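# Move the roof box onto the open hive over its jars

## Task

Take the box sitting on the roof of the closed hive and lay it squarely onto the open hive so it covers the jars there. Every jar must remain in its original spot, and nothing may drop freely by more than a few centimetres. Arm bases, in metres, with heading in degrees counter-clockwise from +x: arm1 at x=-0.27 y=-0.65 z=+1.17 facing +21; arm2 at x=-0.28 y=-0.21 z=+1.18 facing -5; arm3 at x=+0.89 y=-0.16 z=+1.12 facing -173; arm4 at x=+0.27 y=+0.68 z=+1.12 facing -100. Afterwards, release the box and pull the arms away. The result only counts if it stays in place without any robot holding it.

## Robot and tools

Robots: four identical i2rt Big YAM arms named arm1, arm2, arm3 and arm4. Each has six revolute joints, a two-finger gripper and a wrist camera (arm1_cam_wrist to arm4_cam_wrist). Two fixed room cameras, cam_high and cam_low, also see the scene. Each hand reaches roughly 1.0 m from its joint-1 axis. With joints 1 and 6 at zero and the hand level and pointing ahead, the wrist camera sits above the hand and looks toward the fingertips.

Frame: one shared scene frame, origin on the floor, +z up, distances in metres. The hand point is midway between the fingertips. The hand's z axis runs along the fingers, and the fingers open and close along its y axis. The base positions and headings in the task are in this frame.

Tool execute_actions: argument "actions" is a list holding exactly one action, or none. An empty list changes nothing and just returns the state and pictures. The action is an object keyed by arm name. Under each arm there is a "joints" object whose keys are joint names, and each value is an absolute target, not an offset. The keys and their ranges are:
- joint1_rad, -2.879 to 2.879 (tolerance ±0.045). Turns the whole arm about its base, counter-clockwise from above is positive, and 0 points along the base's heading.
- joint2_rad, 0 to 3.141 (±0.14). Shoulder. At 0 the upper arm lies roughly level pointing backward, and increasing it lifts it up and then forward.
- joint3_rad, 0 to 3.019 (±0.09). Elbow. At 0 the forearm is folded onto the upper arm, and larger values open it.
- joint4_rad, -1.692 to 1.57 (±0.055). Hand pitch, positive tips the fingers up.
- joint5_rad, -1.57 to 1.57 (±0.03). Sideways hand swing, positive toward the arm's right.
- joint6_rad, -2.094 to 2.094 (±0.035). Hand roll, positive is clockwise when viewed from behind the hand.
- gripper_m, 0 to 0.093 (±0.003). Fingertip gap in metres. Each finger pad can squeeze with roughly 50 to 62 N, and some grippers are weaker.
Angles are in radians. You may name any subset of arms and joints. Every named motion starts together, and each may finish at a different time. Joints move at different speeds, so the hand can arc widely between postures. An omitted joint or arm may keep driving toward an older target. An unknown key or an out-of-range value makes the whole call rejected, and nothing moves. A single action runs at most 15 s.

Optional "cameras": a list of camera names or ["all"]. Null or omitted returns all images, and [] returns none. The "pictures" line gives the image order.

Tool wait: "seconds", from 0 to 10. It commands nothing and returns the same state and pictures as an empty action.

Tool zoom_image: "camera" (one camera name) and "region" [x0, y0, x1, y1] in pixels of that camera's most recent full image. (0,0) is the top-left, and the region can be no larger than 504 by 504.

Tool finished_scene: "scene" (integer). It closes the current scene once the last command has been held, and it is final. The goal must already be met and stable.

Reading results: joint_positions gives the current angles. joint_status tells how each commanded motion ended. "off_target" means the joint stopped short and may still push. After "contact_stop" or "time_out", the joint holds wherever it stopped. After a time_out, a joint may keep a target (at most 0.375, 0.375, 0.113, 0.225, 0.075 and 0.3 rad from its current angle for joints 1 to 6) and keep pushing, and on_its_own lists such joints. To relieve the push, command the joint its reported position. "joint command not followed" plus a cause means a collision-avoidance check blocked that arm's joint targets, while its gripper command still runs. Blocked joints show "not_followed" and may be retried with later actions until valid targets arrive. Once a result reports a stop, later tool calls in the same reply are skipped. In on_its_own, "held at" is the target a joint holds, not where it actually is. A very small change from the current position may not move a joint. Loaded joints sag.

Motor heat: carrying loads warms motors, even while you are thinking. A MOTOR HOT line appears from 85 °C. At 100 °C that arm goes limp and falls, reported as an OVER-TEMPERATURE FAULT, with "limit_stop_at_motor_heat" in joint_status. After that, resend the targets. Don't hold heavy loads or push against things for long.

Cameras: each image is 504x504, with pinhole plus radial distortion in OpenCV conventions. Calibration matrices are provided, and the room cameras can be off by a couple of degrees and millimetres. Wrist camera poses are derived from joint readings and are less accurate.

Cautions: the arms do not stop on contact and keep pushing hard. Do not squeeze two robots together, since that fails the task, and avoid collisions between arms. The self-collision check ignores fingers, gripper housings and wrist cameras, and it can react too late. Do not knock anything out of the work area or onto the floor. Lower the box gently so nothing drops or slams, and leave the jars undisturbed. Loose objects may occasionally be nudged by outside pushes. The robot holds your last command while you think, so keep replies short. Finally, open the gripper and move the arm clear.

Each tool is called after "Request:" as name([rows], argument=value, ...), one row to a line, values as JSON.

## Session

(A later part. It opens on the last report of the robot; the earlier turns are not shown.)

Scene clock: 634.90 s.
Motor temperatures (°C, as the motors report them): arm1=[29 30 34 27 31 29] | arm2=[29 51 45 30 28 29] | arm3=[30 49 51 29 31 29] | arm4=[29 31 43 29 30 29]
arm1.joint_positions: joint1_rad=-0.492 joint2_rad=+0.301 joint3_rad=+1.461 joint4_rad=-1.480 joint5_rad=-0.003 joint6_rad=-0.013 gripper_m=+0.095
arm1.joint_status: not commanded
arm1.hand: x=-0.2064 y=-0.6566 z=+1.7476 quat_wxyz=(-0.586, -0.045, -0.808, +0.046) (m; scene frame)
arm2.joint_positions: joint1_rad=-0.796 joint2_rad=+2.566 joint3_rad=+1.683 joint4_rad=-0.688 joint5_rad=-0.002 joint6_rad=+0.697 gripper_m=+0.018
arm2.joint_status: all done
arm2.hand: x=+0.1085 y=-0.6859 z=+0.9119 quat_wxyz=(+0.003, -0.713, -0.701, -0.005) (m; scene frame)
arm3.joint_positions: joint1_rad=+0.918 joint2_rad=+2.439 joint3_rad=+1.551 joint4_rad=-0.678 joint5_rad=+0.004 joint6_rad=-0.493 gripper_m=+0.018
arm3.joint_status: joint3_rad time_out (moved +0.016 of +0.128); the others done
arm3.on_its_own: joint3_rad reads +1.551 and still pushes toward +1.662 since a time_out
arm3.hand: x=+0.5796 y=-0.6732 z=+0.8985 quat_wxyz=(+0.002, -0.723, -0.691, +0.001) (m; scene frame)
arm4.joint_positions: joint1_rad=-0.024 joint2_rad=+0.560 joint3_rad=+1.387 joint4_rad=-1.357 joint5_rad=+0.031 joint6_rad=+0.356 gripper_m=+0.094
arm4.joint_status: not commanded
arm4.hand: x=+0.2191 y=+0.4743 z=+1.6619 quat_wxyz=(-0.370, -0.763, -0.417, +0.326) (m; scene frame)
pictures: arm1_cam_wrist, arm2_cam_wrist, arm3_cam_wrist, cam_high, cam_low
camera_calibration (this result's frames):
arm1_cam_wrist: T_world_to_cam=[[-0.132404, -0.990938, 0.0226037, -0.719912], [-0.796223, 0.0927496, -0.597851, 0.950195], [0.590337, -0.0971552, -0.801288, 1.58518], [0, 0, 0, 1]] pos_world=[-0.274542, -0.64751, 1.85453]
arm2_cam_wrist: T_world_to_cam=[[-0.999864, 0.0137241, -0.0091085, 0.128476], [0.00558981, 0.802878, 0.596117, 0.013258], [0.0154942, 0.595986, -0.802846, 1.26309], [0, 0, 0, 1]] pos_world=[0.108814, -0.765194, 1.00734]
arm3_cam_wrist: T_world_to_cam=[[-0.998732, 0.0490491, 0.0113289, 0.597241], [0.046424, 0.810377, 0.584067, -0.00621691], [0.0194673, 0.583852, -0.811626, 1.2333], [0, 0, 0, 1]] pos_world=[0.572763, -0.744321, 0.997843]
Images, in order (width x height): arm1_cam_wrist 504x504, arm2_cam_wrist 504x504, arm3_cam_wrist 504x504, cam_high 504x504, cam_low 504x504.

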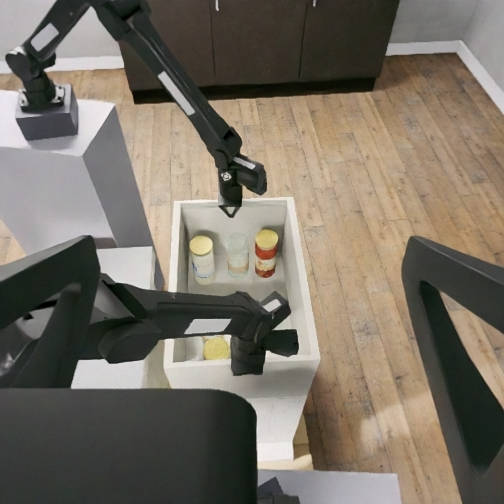

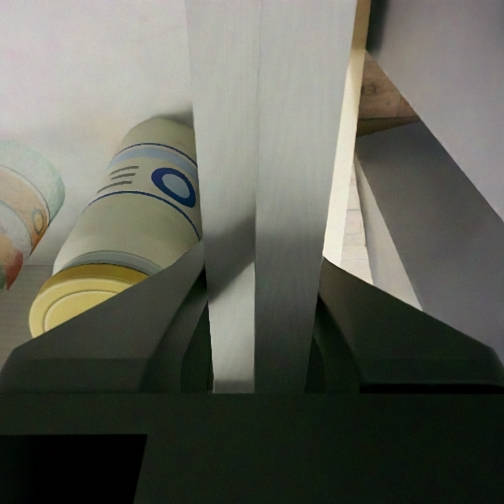

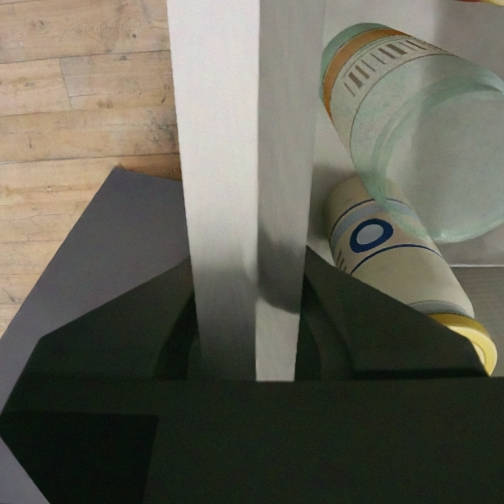

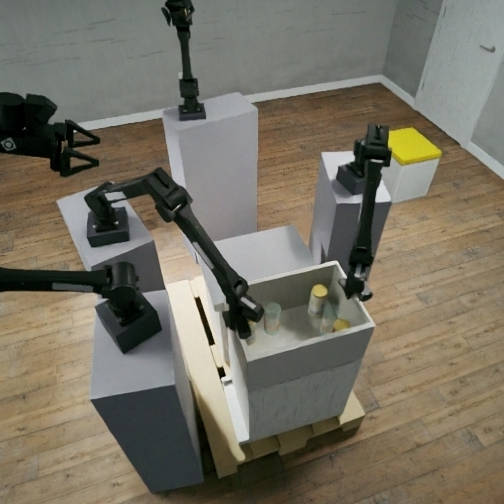

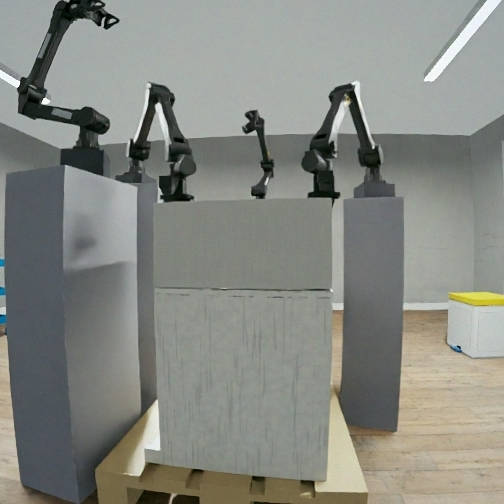

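Request:
execute_actions([
  {"arm2":{"joints":{"joint1_rad":-0.787,"joint2_rad":2.485,"joint3_rad":1.735,"joint4_rad":-0.675}},"arm3":{"joints":{"joint1_rad":0.935,"joint2_rad":2.378,"joint3_rad":1.625,"joint4_rad":-0.655}}},
], cameras=["cam_low","cam_high","arm1_cam_wrist","arm4_cam_wrist"])

Request:
zoom_image(camera="cam_high", region=[240, 345, 375, 400])

Request:
zoom_image(camera="cam_low", region=[310, 275, 346, 305])

Request:
zoom_image(camera="cam_low", region=[142, 275, 178, 305])

Request:
zoom_image(camera="arm4_cam_wrist", region=[90, 70, 270, 200])

Scene clock: 654.63 s.
Motor temperatures (°C, as the motors report them): arm1=[29 30 34 27 31 29] | arm2=[29 52 45 30 28 29] | arm3=[30 50 51 29 31 29] | arm4=[29 31 43 29 30 29]
arm1.joint_positions: joint1_rad=-0.492 joint2_rad=+0.301 joint3_rad=+1.461 joint4_rad=-1.480 joint5_rad=-0.003 joint6_rad=-0.013 gripper_m=+0.095
arm1.joint_status: not commanded
arm1.hand: x=-0.2064 y=-0.6566 z=+1.7476 quat_wxyz=(-0.586, -0.045, -0.808, +0.046) (m; scene frame)
arm2.joint_positions: joint1_rad=-0.793 joint2_rad=+2.572 joint3_rad=+1.683 joint4_rad=-0.676 joint5_rad=+0.003 joint6_rad=+0.700 gripper_m=+0.018
arm2.joint_status: all done
arm2.hand: x=+0.1096 y=-0.6856 z=+0.9083 quat_wxyz=(+0.001, -0.713, -0.701, -0.002) (m; scene frame)
arm3.joint_positions: joint1_rad=+0.921 joint2_rad=+2.452 joint3_rad=+1.551 joint4_rad=-0.663 joint5_rad=+0.006 joint6_rad=-0.493 gripper_m=+0.018
arm3.joint_status: all done
arm3.hand: x=+0.5809 y=-0.6733 z=+0.8915 quat_wxyz=(+0.002, -0.722, -0.692, +0.002) (m; scene frame)
arm4.joint_positions: joint1_rad=-0.024 joint2_rad=+0.560 joint3_rad=+1.387 joint4_rad=-1.357 joint5_rad=+0.031 joint6_rad=+0.356 gripper_m=+0.094
arm4.joint_status: not commanded
arm4.hand: x=+0.2191 y=+0.4743 z=+1.6619 quat_wxyz=(-0.370, -0.763, -0.417, +0.326) (m; scene frame)
pictures: arm1_cam_wrist, arm4_cam_wrist, cam_high, cam_low
camera_calibration (this result's frames):
arm1_cam_wrist: T_world_to_cam=[[-0.132404, -0.990938, 0.0226037, -0.719912], [-0.796223, 0.0927496, -0.597851, 0.950195], [0.590337, -0.0971552, -0.801288, 1.58518], [0, 0, 0, 1]] pos_world=[-0.274542, -0.64751, 1.85453]
arm4_cam_wrist: T_world_to_cam=[[-0.879567, 0.377134, -0.290056, 0.492824], [0.465379, 0.808725, -0.359704, 0.119422], [0.0989192, -0.451369, -0.886837, 1.79278], [0, 0, 0, 1]] pos_world=[0.200554, 0.526767, 1.77581]
Images, in order (width x height): arm1_cam_wrist 504x504, arm4_cam_wrist 504x504, cam_high 504x504, cam_low 504x504.

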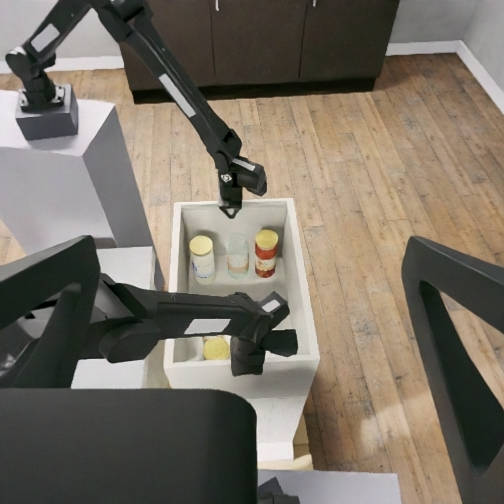

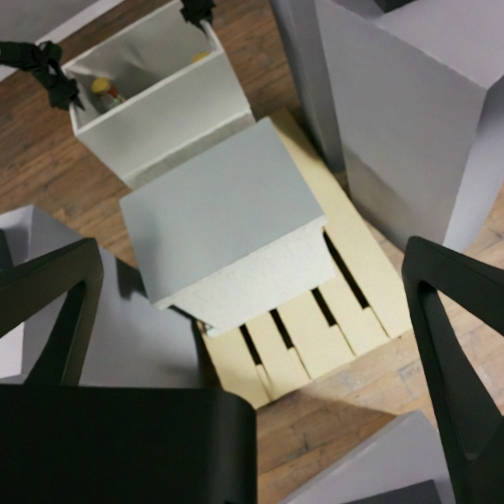

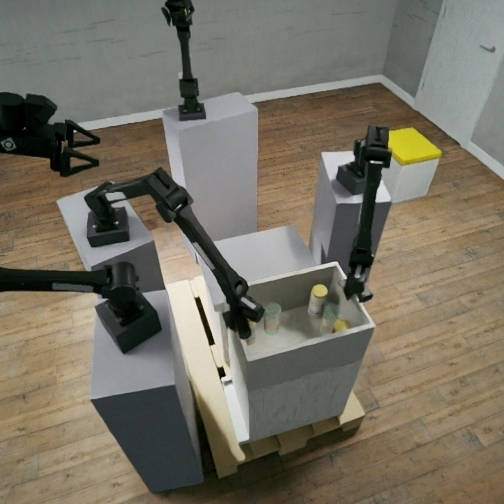

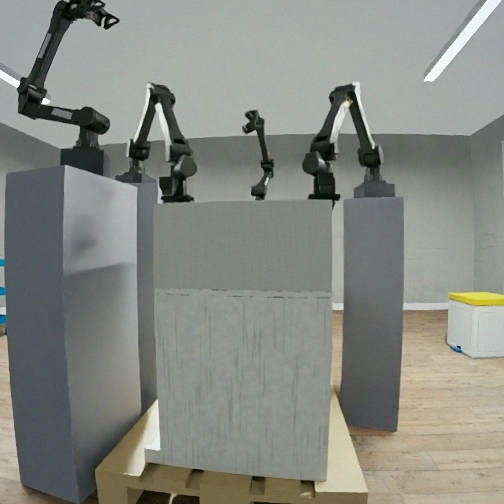

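Region (240, 345, 375, 400) of cam_high's 504x504 image, scaled by 3.733, with more detail than that image has; it fills the top 205 rows of this view, and the rest is white.

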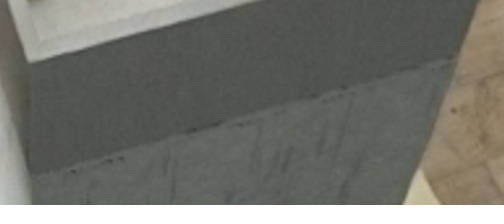

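Region (310, 275, 346, 305) of cam_low's 504x504 image, scaled by 14.000, with more detail than that image has.

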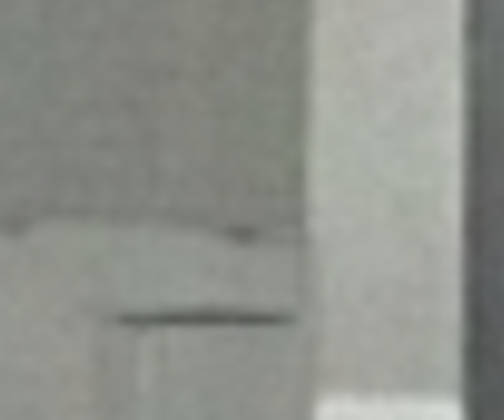

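Region (142, 275, 178, 305) of cam_low's 504x504 image, scaled by 14.000, with more detail than that image has.

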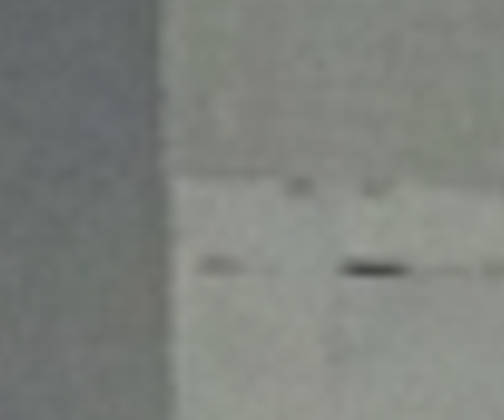

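Region (90, 70, 270, 200) of arm4_cam_wrist's 504x504 image, scaled by 2.800, with more detail than that image has.

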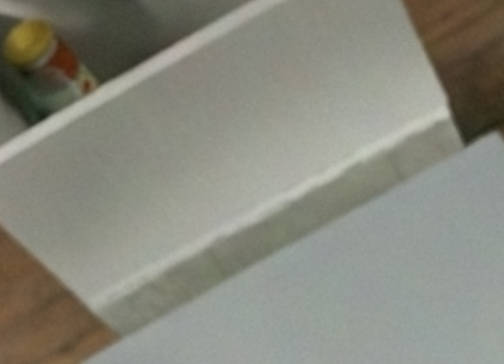

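Request:
execute_actions([
  {"arm2":{"joints":{"joint1_rad":-0.793,"joint2_rad":2.568,"joint3_rad":1.69,"joint4_rad":-0.676,"joint6_rad":0.70}},"arm3":{"joints":{"joint1_rad":0.923,"joint2_rad":2.448,"joint3_rad":1.56,"joint4_rad":-0.663,"joint6_rad":-0.493}}},
], cameras=[])

Request:
execute_actions([
  {"arm2":{"joints":{"gripper_m":0.07}},"arm3":{"joints":{"gripper_m":0.07}}},
], cameras=["cam_low","arm2_cam_wrist","arm3_cam_wrist","cam_high"])

Request:
zoom_image(camera="cam_low", region=[140, 250, 350, 320])

Request:
zoom_image(camera="cam_high", region=[240, 345, 375, 400])

Scene clock: 669.60 s.
Motor temperatures (°C, as the motors report them): arm1=[29 30 34 27 31 29] | arm2=[29 51 44 30 28 29] | arm3=[30 49 49 29 31 29] | arm4=[29 31 43 29 30 29]
arm1.joint_positions: joint1_rad=-0.492 joint2_rad=+0.301 joint3_rad=+1.461 joint4_rad=-1.480 joint5_rad=-0.003 joint6_rad=-0.013 gripper_m=+0.095
arm1.joint_status: not commanded
arm1.hand: x=-0.2064 y=-0.6566 z=+1.7476 quat_wxyz=(-0.586, -0.045, -0.808, +0.046) (m; scene frame)
arm2.joint_positions: joint1_rad=-0.793 joint2_rad=+2.575 joint3_rad=+1.682 joint4_rad=-0.676 joint5_rad=+0.003 joint6_rad=+0.700 gripper_m=+0.018
arm2.joint_status: all done
arm2.hand: x=+0.1085 y=-0.6841 z=+0.9062 quat_wxyz=(+0.003, -0.713, -0.701, -0.003) (m; scene frame)
arm3.joint_positions: joint1_rad=+0.921 joint2_rad=+2.455 joint3_rad=+1.551 joint4_rad=-0.664 joint5_rad=+0.006 joint6_rad=-0.493 gripper_m=+0.018
arm3.joint_status: all done
arm3.hand: x=+0.5816 y=-0.6721 z=+0.8898 quat_wxyz=(+0.003, -0.722, -0.692, +0.000) (m; scene frame)
arm4.joint_positions: joint1_rad=-0.024 joint2_rad=+0.560 joint3_rad=+1.387 joint4_rad=-1.357 joint5_rad=+0.031 joint6_rad=+0.356 gripper_m=+0.094
arm4.joint_status: not commanded
arm4.hand: x=+0.2191 y=+0.4743 z=+1.6619 quat_wxyz=(-0.370, -0.763, -0.417, +0.326) (m; scene frame)
pictures: none
No camera images: the call's "cameras" was empty. Leave "cameras" out to get every camera's image.

Scene clock: 670.27 s.
Motor temperatures (°C, as the motors report them): arm1=[29 30 34 27 31 29] | arm2=[29 51 44 30 28 29] | arm3=[30 49 48 29 31 29] | arm4=[29 31 43 29 30 29]
arm1.joint_positions: joint1_rad=-0.492 joint2_rad=+0.301 joint3_rad=+1.461 joint4_rad=-1.480 joint5_rad=-0.003 joint6_rad=-0.013 gripper_m=+0.095
arm1.joint_status: not commanded
arm1.hand: x=-0.2064 y=-0.6566 z=+1.7476 quat_wxyz=(-0.586, -0.045, -0.808, +0.046) (m; scene frame)
arm2.joint_positions: joint1_rad=-0.793 joint2_rad=+2.573 joint3_rad=+1.682 joint4_rad=-0.676 joint5_rad=+0.002 joint6_rad=+0.700 gripper_m=+0.070
arm2.joint_status: all done
arm2.hand: x=+0.1090 y=-0.6846 z=+0.9073 quat_wxyz=(+0.002, -0.713, -0.701, -0.003) (m; scene frame)
arm3.joint_positions: joint1_rad=+0.921 joint2_rad=+2.453 joint3_rad=+1.551 joint4_rad=-0.664 joint5_rad=+0.002 joint6_rad=-0.493 gripper_m=+0.070
arm3.joint_status: all done
arm3.hand: x=+0.5817 y=-0.6730 z=+0.8909 quat_wxyz=(+0.001, -0.722, -0.692, +0.001) (m; scene frame)
arm4.joint_positions: joint1_rad=-0.024 joint2_rad=+0.560 joint3_rad=+1.387 joint4_rad=-1.357 joint5_rad=+0.031 joint6_rad=+0.356 gripper_m=+0.094
arm4.joint_status: not commanded
arm4.hand: x=+0.2191 y=+0.4743 z=+1.6619 quat_wxyz=(-0.370, -0.763, -0.417, +0.326) (m; scene frame)
pictures: arm2_cam_wrist, arm3_cam_wrist, cam_high, cam_low
camera_calibration (this result's frames):
arm2_cam_wrist: T_world_to_cam=[[-0.999886, 0.0129198, -0.00785317, 0.127225], [0.00576251, 0.80586, 0.592078, 0.0206351], [0.0139781, 0.591965, -0.805843, 1.25876], [0, 0, 0, 1]] pos_world=[0.109496, -0.763417, 1.00315]
arm3_cam_wrist: T_world_to_cam=[[-0.998855, 0.0467785, 0.00999662, 0.599146], [0.0438339, 0.811434, 0.582798, 0.00131467], [0.0191508, 0.582569, -0.812555, 1.22706], [0, 0, 0, 1]] pos_world=[0.574903, -0.743944, 0.990302]
Images, in order (width x height): arm2_cam_wrist 504x504, arm3_cam_wrist 504x504, cam_high 504x504, cam_low 504x504.

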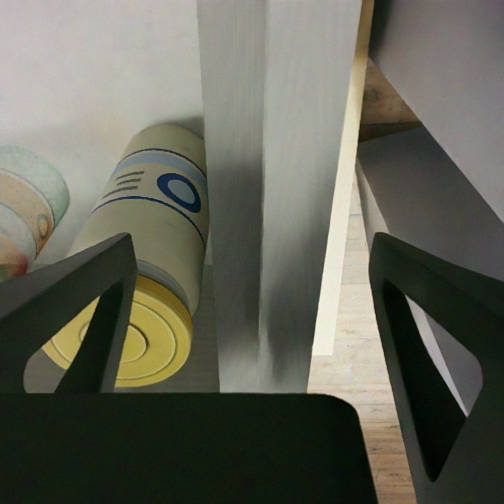

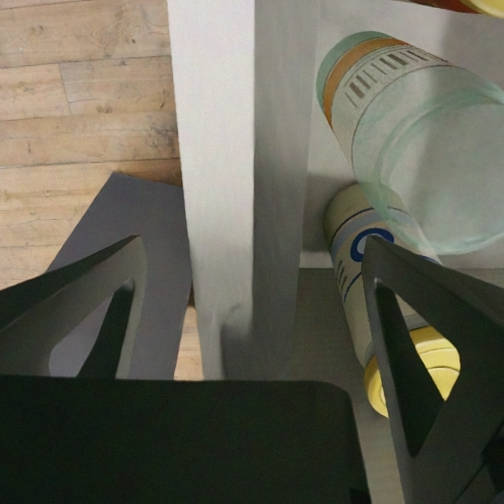

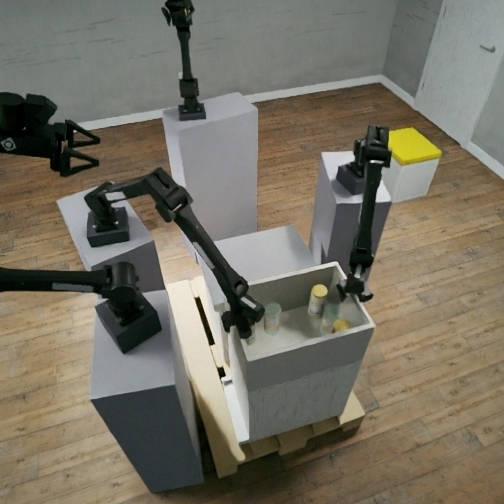

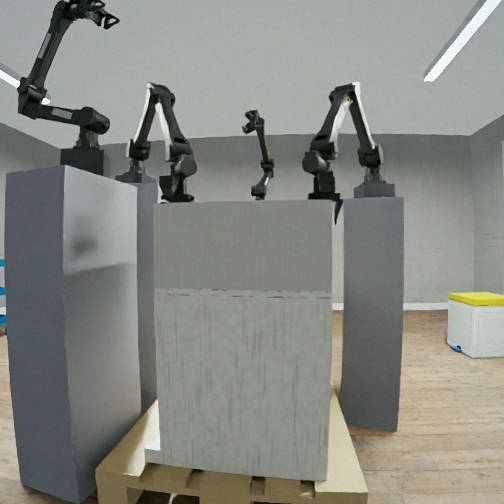

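Region (140, 250, 350, 320) of cam_low's 504x504 image, scaled by 2.400, with more detail than that image has.

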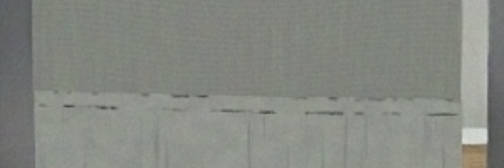

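Region (240, 345, 375, 400) of cam_high's 504x504 image, scaled by 3.733, with more detail than that image has; it fills the top 205 rows of this view, and the rest is white.

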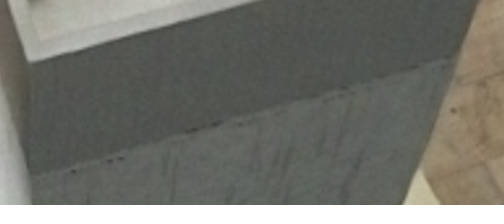

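Request:
execute_actions([
  {"arm2":{"joints":{"joint2_rad":1.85,"joint4_rad":-0.766,"gripper_m":0.088}},"arm3":{"joints":{"joint2_rad":1.7,"joint4_rad":-0.754,"gripper_m":0.088}}},
])

Scene clock: 685.47 s.
Motor temperatures (°C, as the motors report them): arm1=[29 30 34 27 31 29] | arm2=[29 49 42 30 28 29] | arm3=[30 48 45 29 31 29] | arm4=[29 31 43 29 30 29]
arm1.joint_positions: joint1_rad=-0.492 joint2_rad=+0.301 joint3_rad=+1.461 joint4_rad=-1.480 joint5_rad=-0.003 joint6_rad=-0.013 gripper_m=+0.095
arm1.joint_status: not commanded
arm1.hand: x=-0.2064 y=-0.6566 z=+1.7476 quat_wxyz=(-0.586, -0.045, -0.808, +0.046) (m; scene frame)
arm2.joint_positions: joint1_rad=-0.793 joint2_rad=+1.837 joint3_rad=+1.687 joint4_rad=-0.761 joint5_rad=+0.002 joint6_rad=+0.700 gripper_m=+0.088
arm2.joint_status: all done
arm2.hand: x=+0.1695 y=-0.7649 z=+1.3989 quat_wxyz=(-0.319, -0.676, -0.663, +0.027) (m; scene frame)
arm3.joint_positions: joint1_rad=+0.921 joint2_rad=+1.678 joint3_rad=+1.551 joint4_rad=-0.750 joint5_rad=+0.002 joint6_rad=-0.493 gripper_m=+0.088
arm3.joint_status: all done
arm3.hand: x=+0.5450 y=-0.7353 z=+1.3798 quat_wxyz=(-0.089, -0.680, -0.651, +0.326) (m; scene frame)
arm4.joint_positions: joint1_rad=-0.024 joint2_rad=+0.560 joint3_rad=+1.387 joint4_rad=-1.357 joint5_rad=+0.031 joint6_rad=+0.356 gripper_m=+0.094
arm4.joint_status: not commanded
arm4.hand: x=+0.2191 y=+0.4743 z=+1.6619 quat_wxyz=(-0.370, -0.763, -0.417, +0.326) (m; scene frame)
pictures: arm1_cam_wrist, arm2_cam_wrist, arm3_cam_wrist, arm4_cam_wrist, cam_high, cam_low
camera_calibration (this result's frames):
arm1_cam_wrist: T_world_to_cam=[[-0.132404, -0.990938, 0.0226037, -0.719912], [-0.796223, 0.0927496, -0.597851, 0.950195], [0.590337, -0.0971552, -0.801288, 1.58518], [0, 0, 0, 1]] pos_world=[-0.274542, -0.64751, 1.85453]
arm2_cam_wrist: T_world_to_cam=[[-0.912687, -0.0893277, -0.398777, 0.646482], [-0.136316, 0.986476, 0.0910138, 0.657127], [0.385253, 0.137427, -0.912521, 1.44025], [0, 0, 0, 1]] pos_world=[0.124752, -0.78842, 1.51225]
arm3_cam_wrist: T_world_to_cam=[[-0.940965, 0.144047, 0.306325, 0.191615], [0.148668, 0.988852, -0.00832415, 0.657482], [-0.304109, 0.037708, -0.951891, 1.62912], [0, 0, 0, 1]] pos_world=[0.577988, -0.739185, 1.49752]
arm4_cam_wrist: T_world_to_cam=[[-0.879567, 0.377134, -0.290056, 0.492824], [0.465379, 0.808725, -0.359704, 0.119422], [0.0989192, -0.451369, -0.886837, 1.79278], [0, 0, 0, 1]] pos_world=[0.200554, 0.526767, 1.77581]
Images, in order (width x height): arm1_cam_wrist 504x504, arm2_cam_wrist 504x504, arm3_cam_wrist 504x504, arm4_cam_wrist 504x504, cam_high 504x504, cam_low 504x504.

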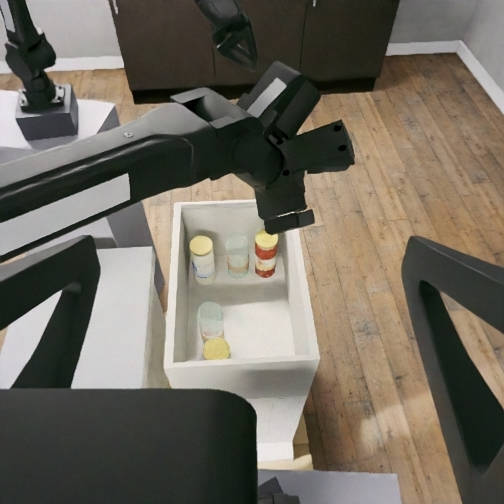

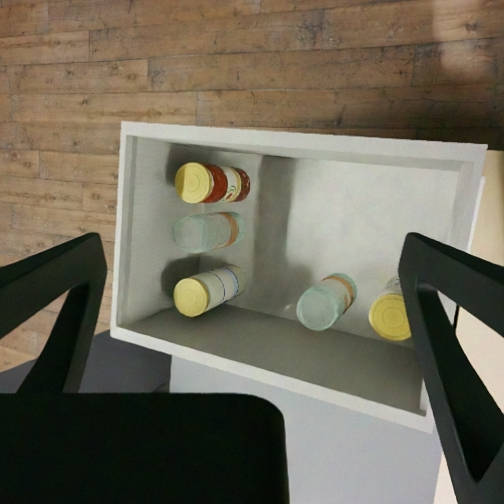

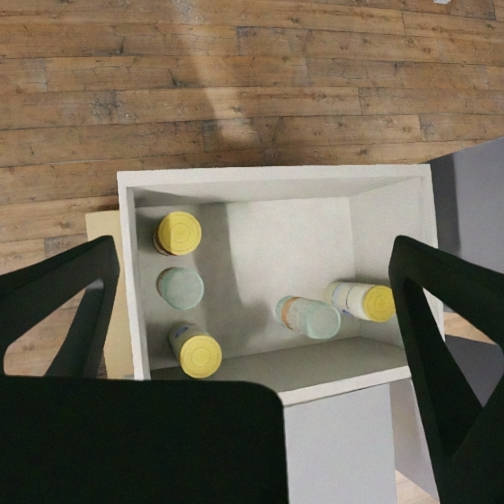

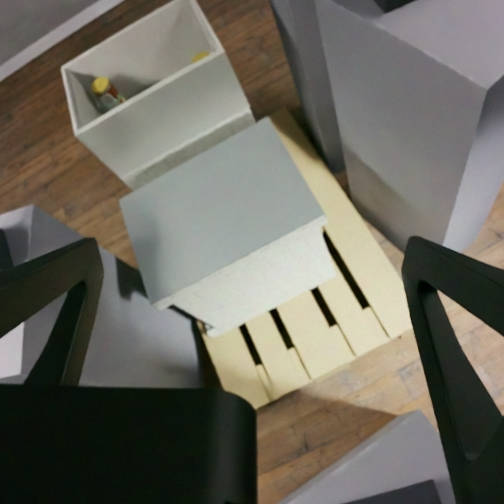

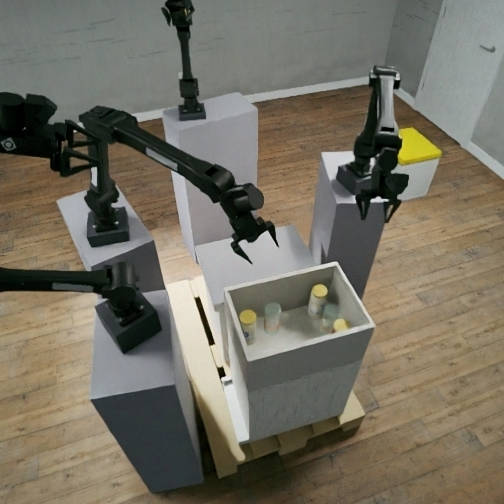

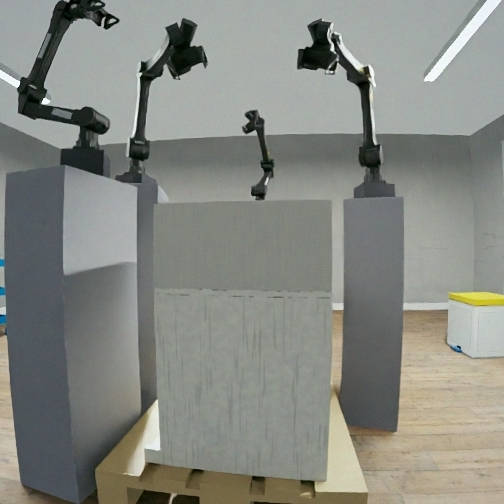

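Request:
execute_actions([
  {"arm2":{"joints":{"joint1_rad":-0.3,"joint2_rad":1.35,"joint3_rad":1.1,"joint4_rad":-1.1}},"arm3":{"joints":{"joint1_rad":1.4,"joint2_rad":1.3,"joint3_rad":1.1,"joint4_rad":-1.1}}},
], cameras=["cam_low","cam_high","arm1_cam_wrist"])

Request:
zoom_image(camera="cam_low", region=[140, 250, 350, 320])

Request:
zoom_image(camera="cam_high", region=[210, 250, 390, 420])

Scene clock: 701.17 s.
Motor temperatures (°C, as the motors report them): arm1=[29 30 34 27 31 29] | arm2=[29 47 43 30 28 29] | arm3=[30 45 45 29 31 29] | arm4=[29 31 43 29 30 29]
arm1.joint_positions: joint1_rad=-0.492 joint2_rad=+0.301 joint3_rad=+1.461 joint4_rad=-1.480 joint5_rad=-0.003 joint6_rad=-0.013 gripper_m=+0.095
arm1.joint_status: not commanded
arm1.hand: x=-0.2064 y=-0.6566 z=+1.7476 quat_wxyz=(-0.586, -0.045, -0.808, +0.046) (m; scene frame)
arm2.joint_positions: joint1_rad=-0.290 joint2_rad=+1.333 joint3_rad=+1.099 joint4_rad=-1.094 joint5_rad=-0.002 joint6_rad=+0.700 gripper_m=+0.088
arm2.joint_status: all done
arm2.hand: x=+0.1167 y=-0.3705 z=+1.3637 quat_wxyz=(-0.117, -0.512, -0.850, -0.025) (m; scene frame)
arm3.joint_positions: joint1_rad=+1.410 joint2_rad=+1.289 joint3_rad=+1.111 joint4_rad=-1.094 joint5_rad=-0.003 joint6_rad=-0.493 gripper_m=+0.088
arm3.joint_status: all done
arm3.hand: x=+0.8656 y=-0.5925 z=+1.3290 quat_wxyz=(-0.074, -0.527, -0.837, +0.127) (m; scene frame)
arm4.joint_positions: joint1_rad=-0.024 joint2_rad=+0.560 joint3_rad=+1.387 joint4_rad=-1.357 joint5_rad=+0.031 joint6_rad=+0.356 gripper_m=+0.094
arm4.joint_status: not commanded
arm4.hand: x=+0.2191 y=+0.4743 z=+1.6619 quat_wxyz=(-0.370, -0.763, -0.417, +0.326) (m; scene frame)
pictures: arm1_cam_wrist, cam_high, cam_low
camera_calibration (this result's frames):
arm1_cam_wrist: T_world_to_cam=[[-0.132404, -0.990938, 0.0226037, -0.719912], [-0.796223, 0.0927496, -0.597851, 0.950195], [0.590337, -0.0971552, -0.801288, 1.58518], [0, 0, 0, 1]] pos_world=[-0.274542, -0.64751, 1.85453]
Images, in order (width x height): arm1_cam_wrist 504x504, cam_high 504x504, cam_low 504x504.

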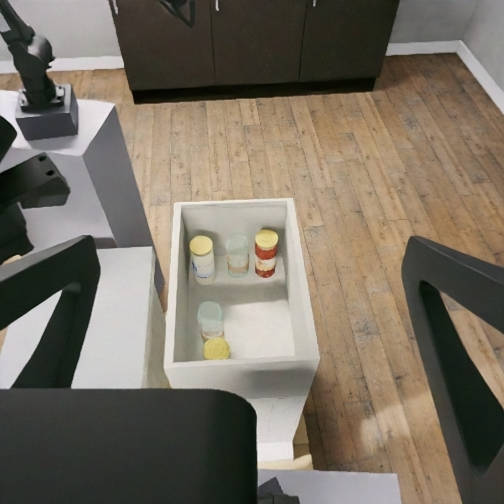

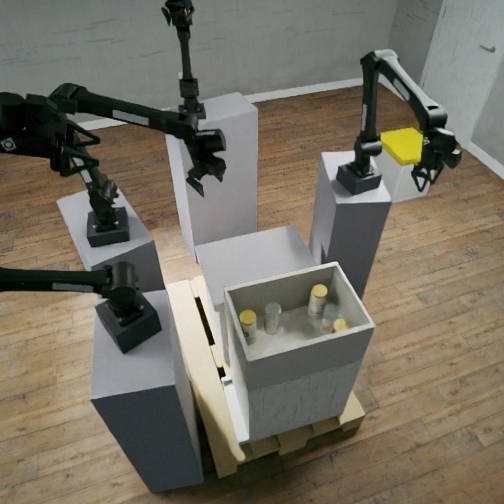

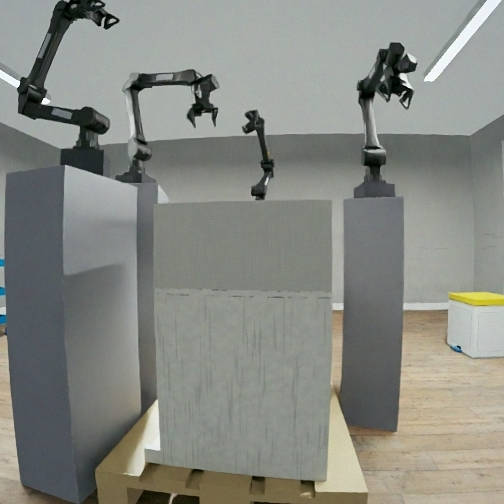

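Region (140, 250, 350, 320) of cam_low's 504x504 image, scaled by 2.400, with more detail than that image has.

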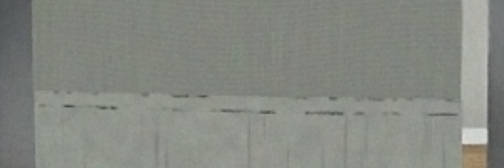

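Region (210, 250, 390, 420) of cam_high's 504x504 image, scaled by 2.800, with more detail than that image has.

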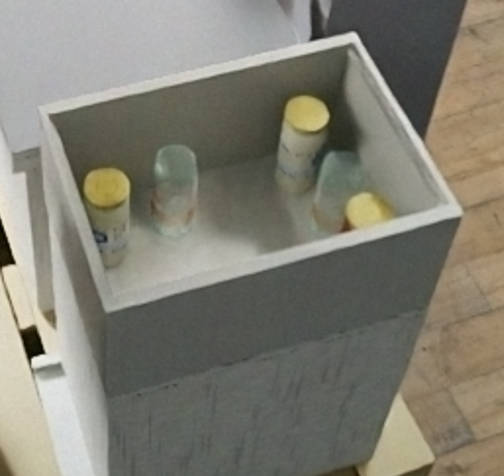

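Request:
finished_scene(scene=2)

The scene is finished: the task was done.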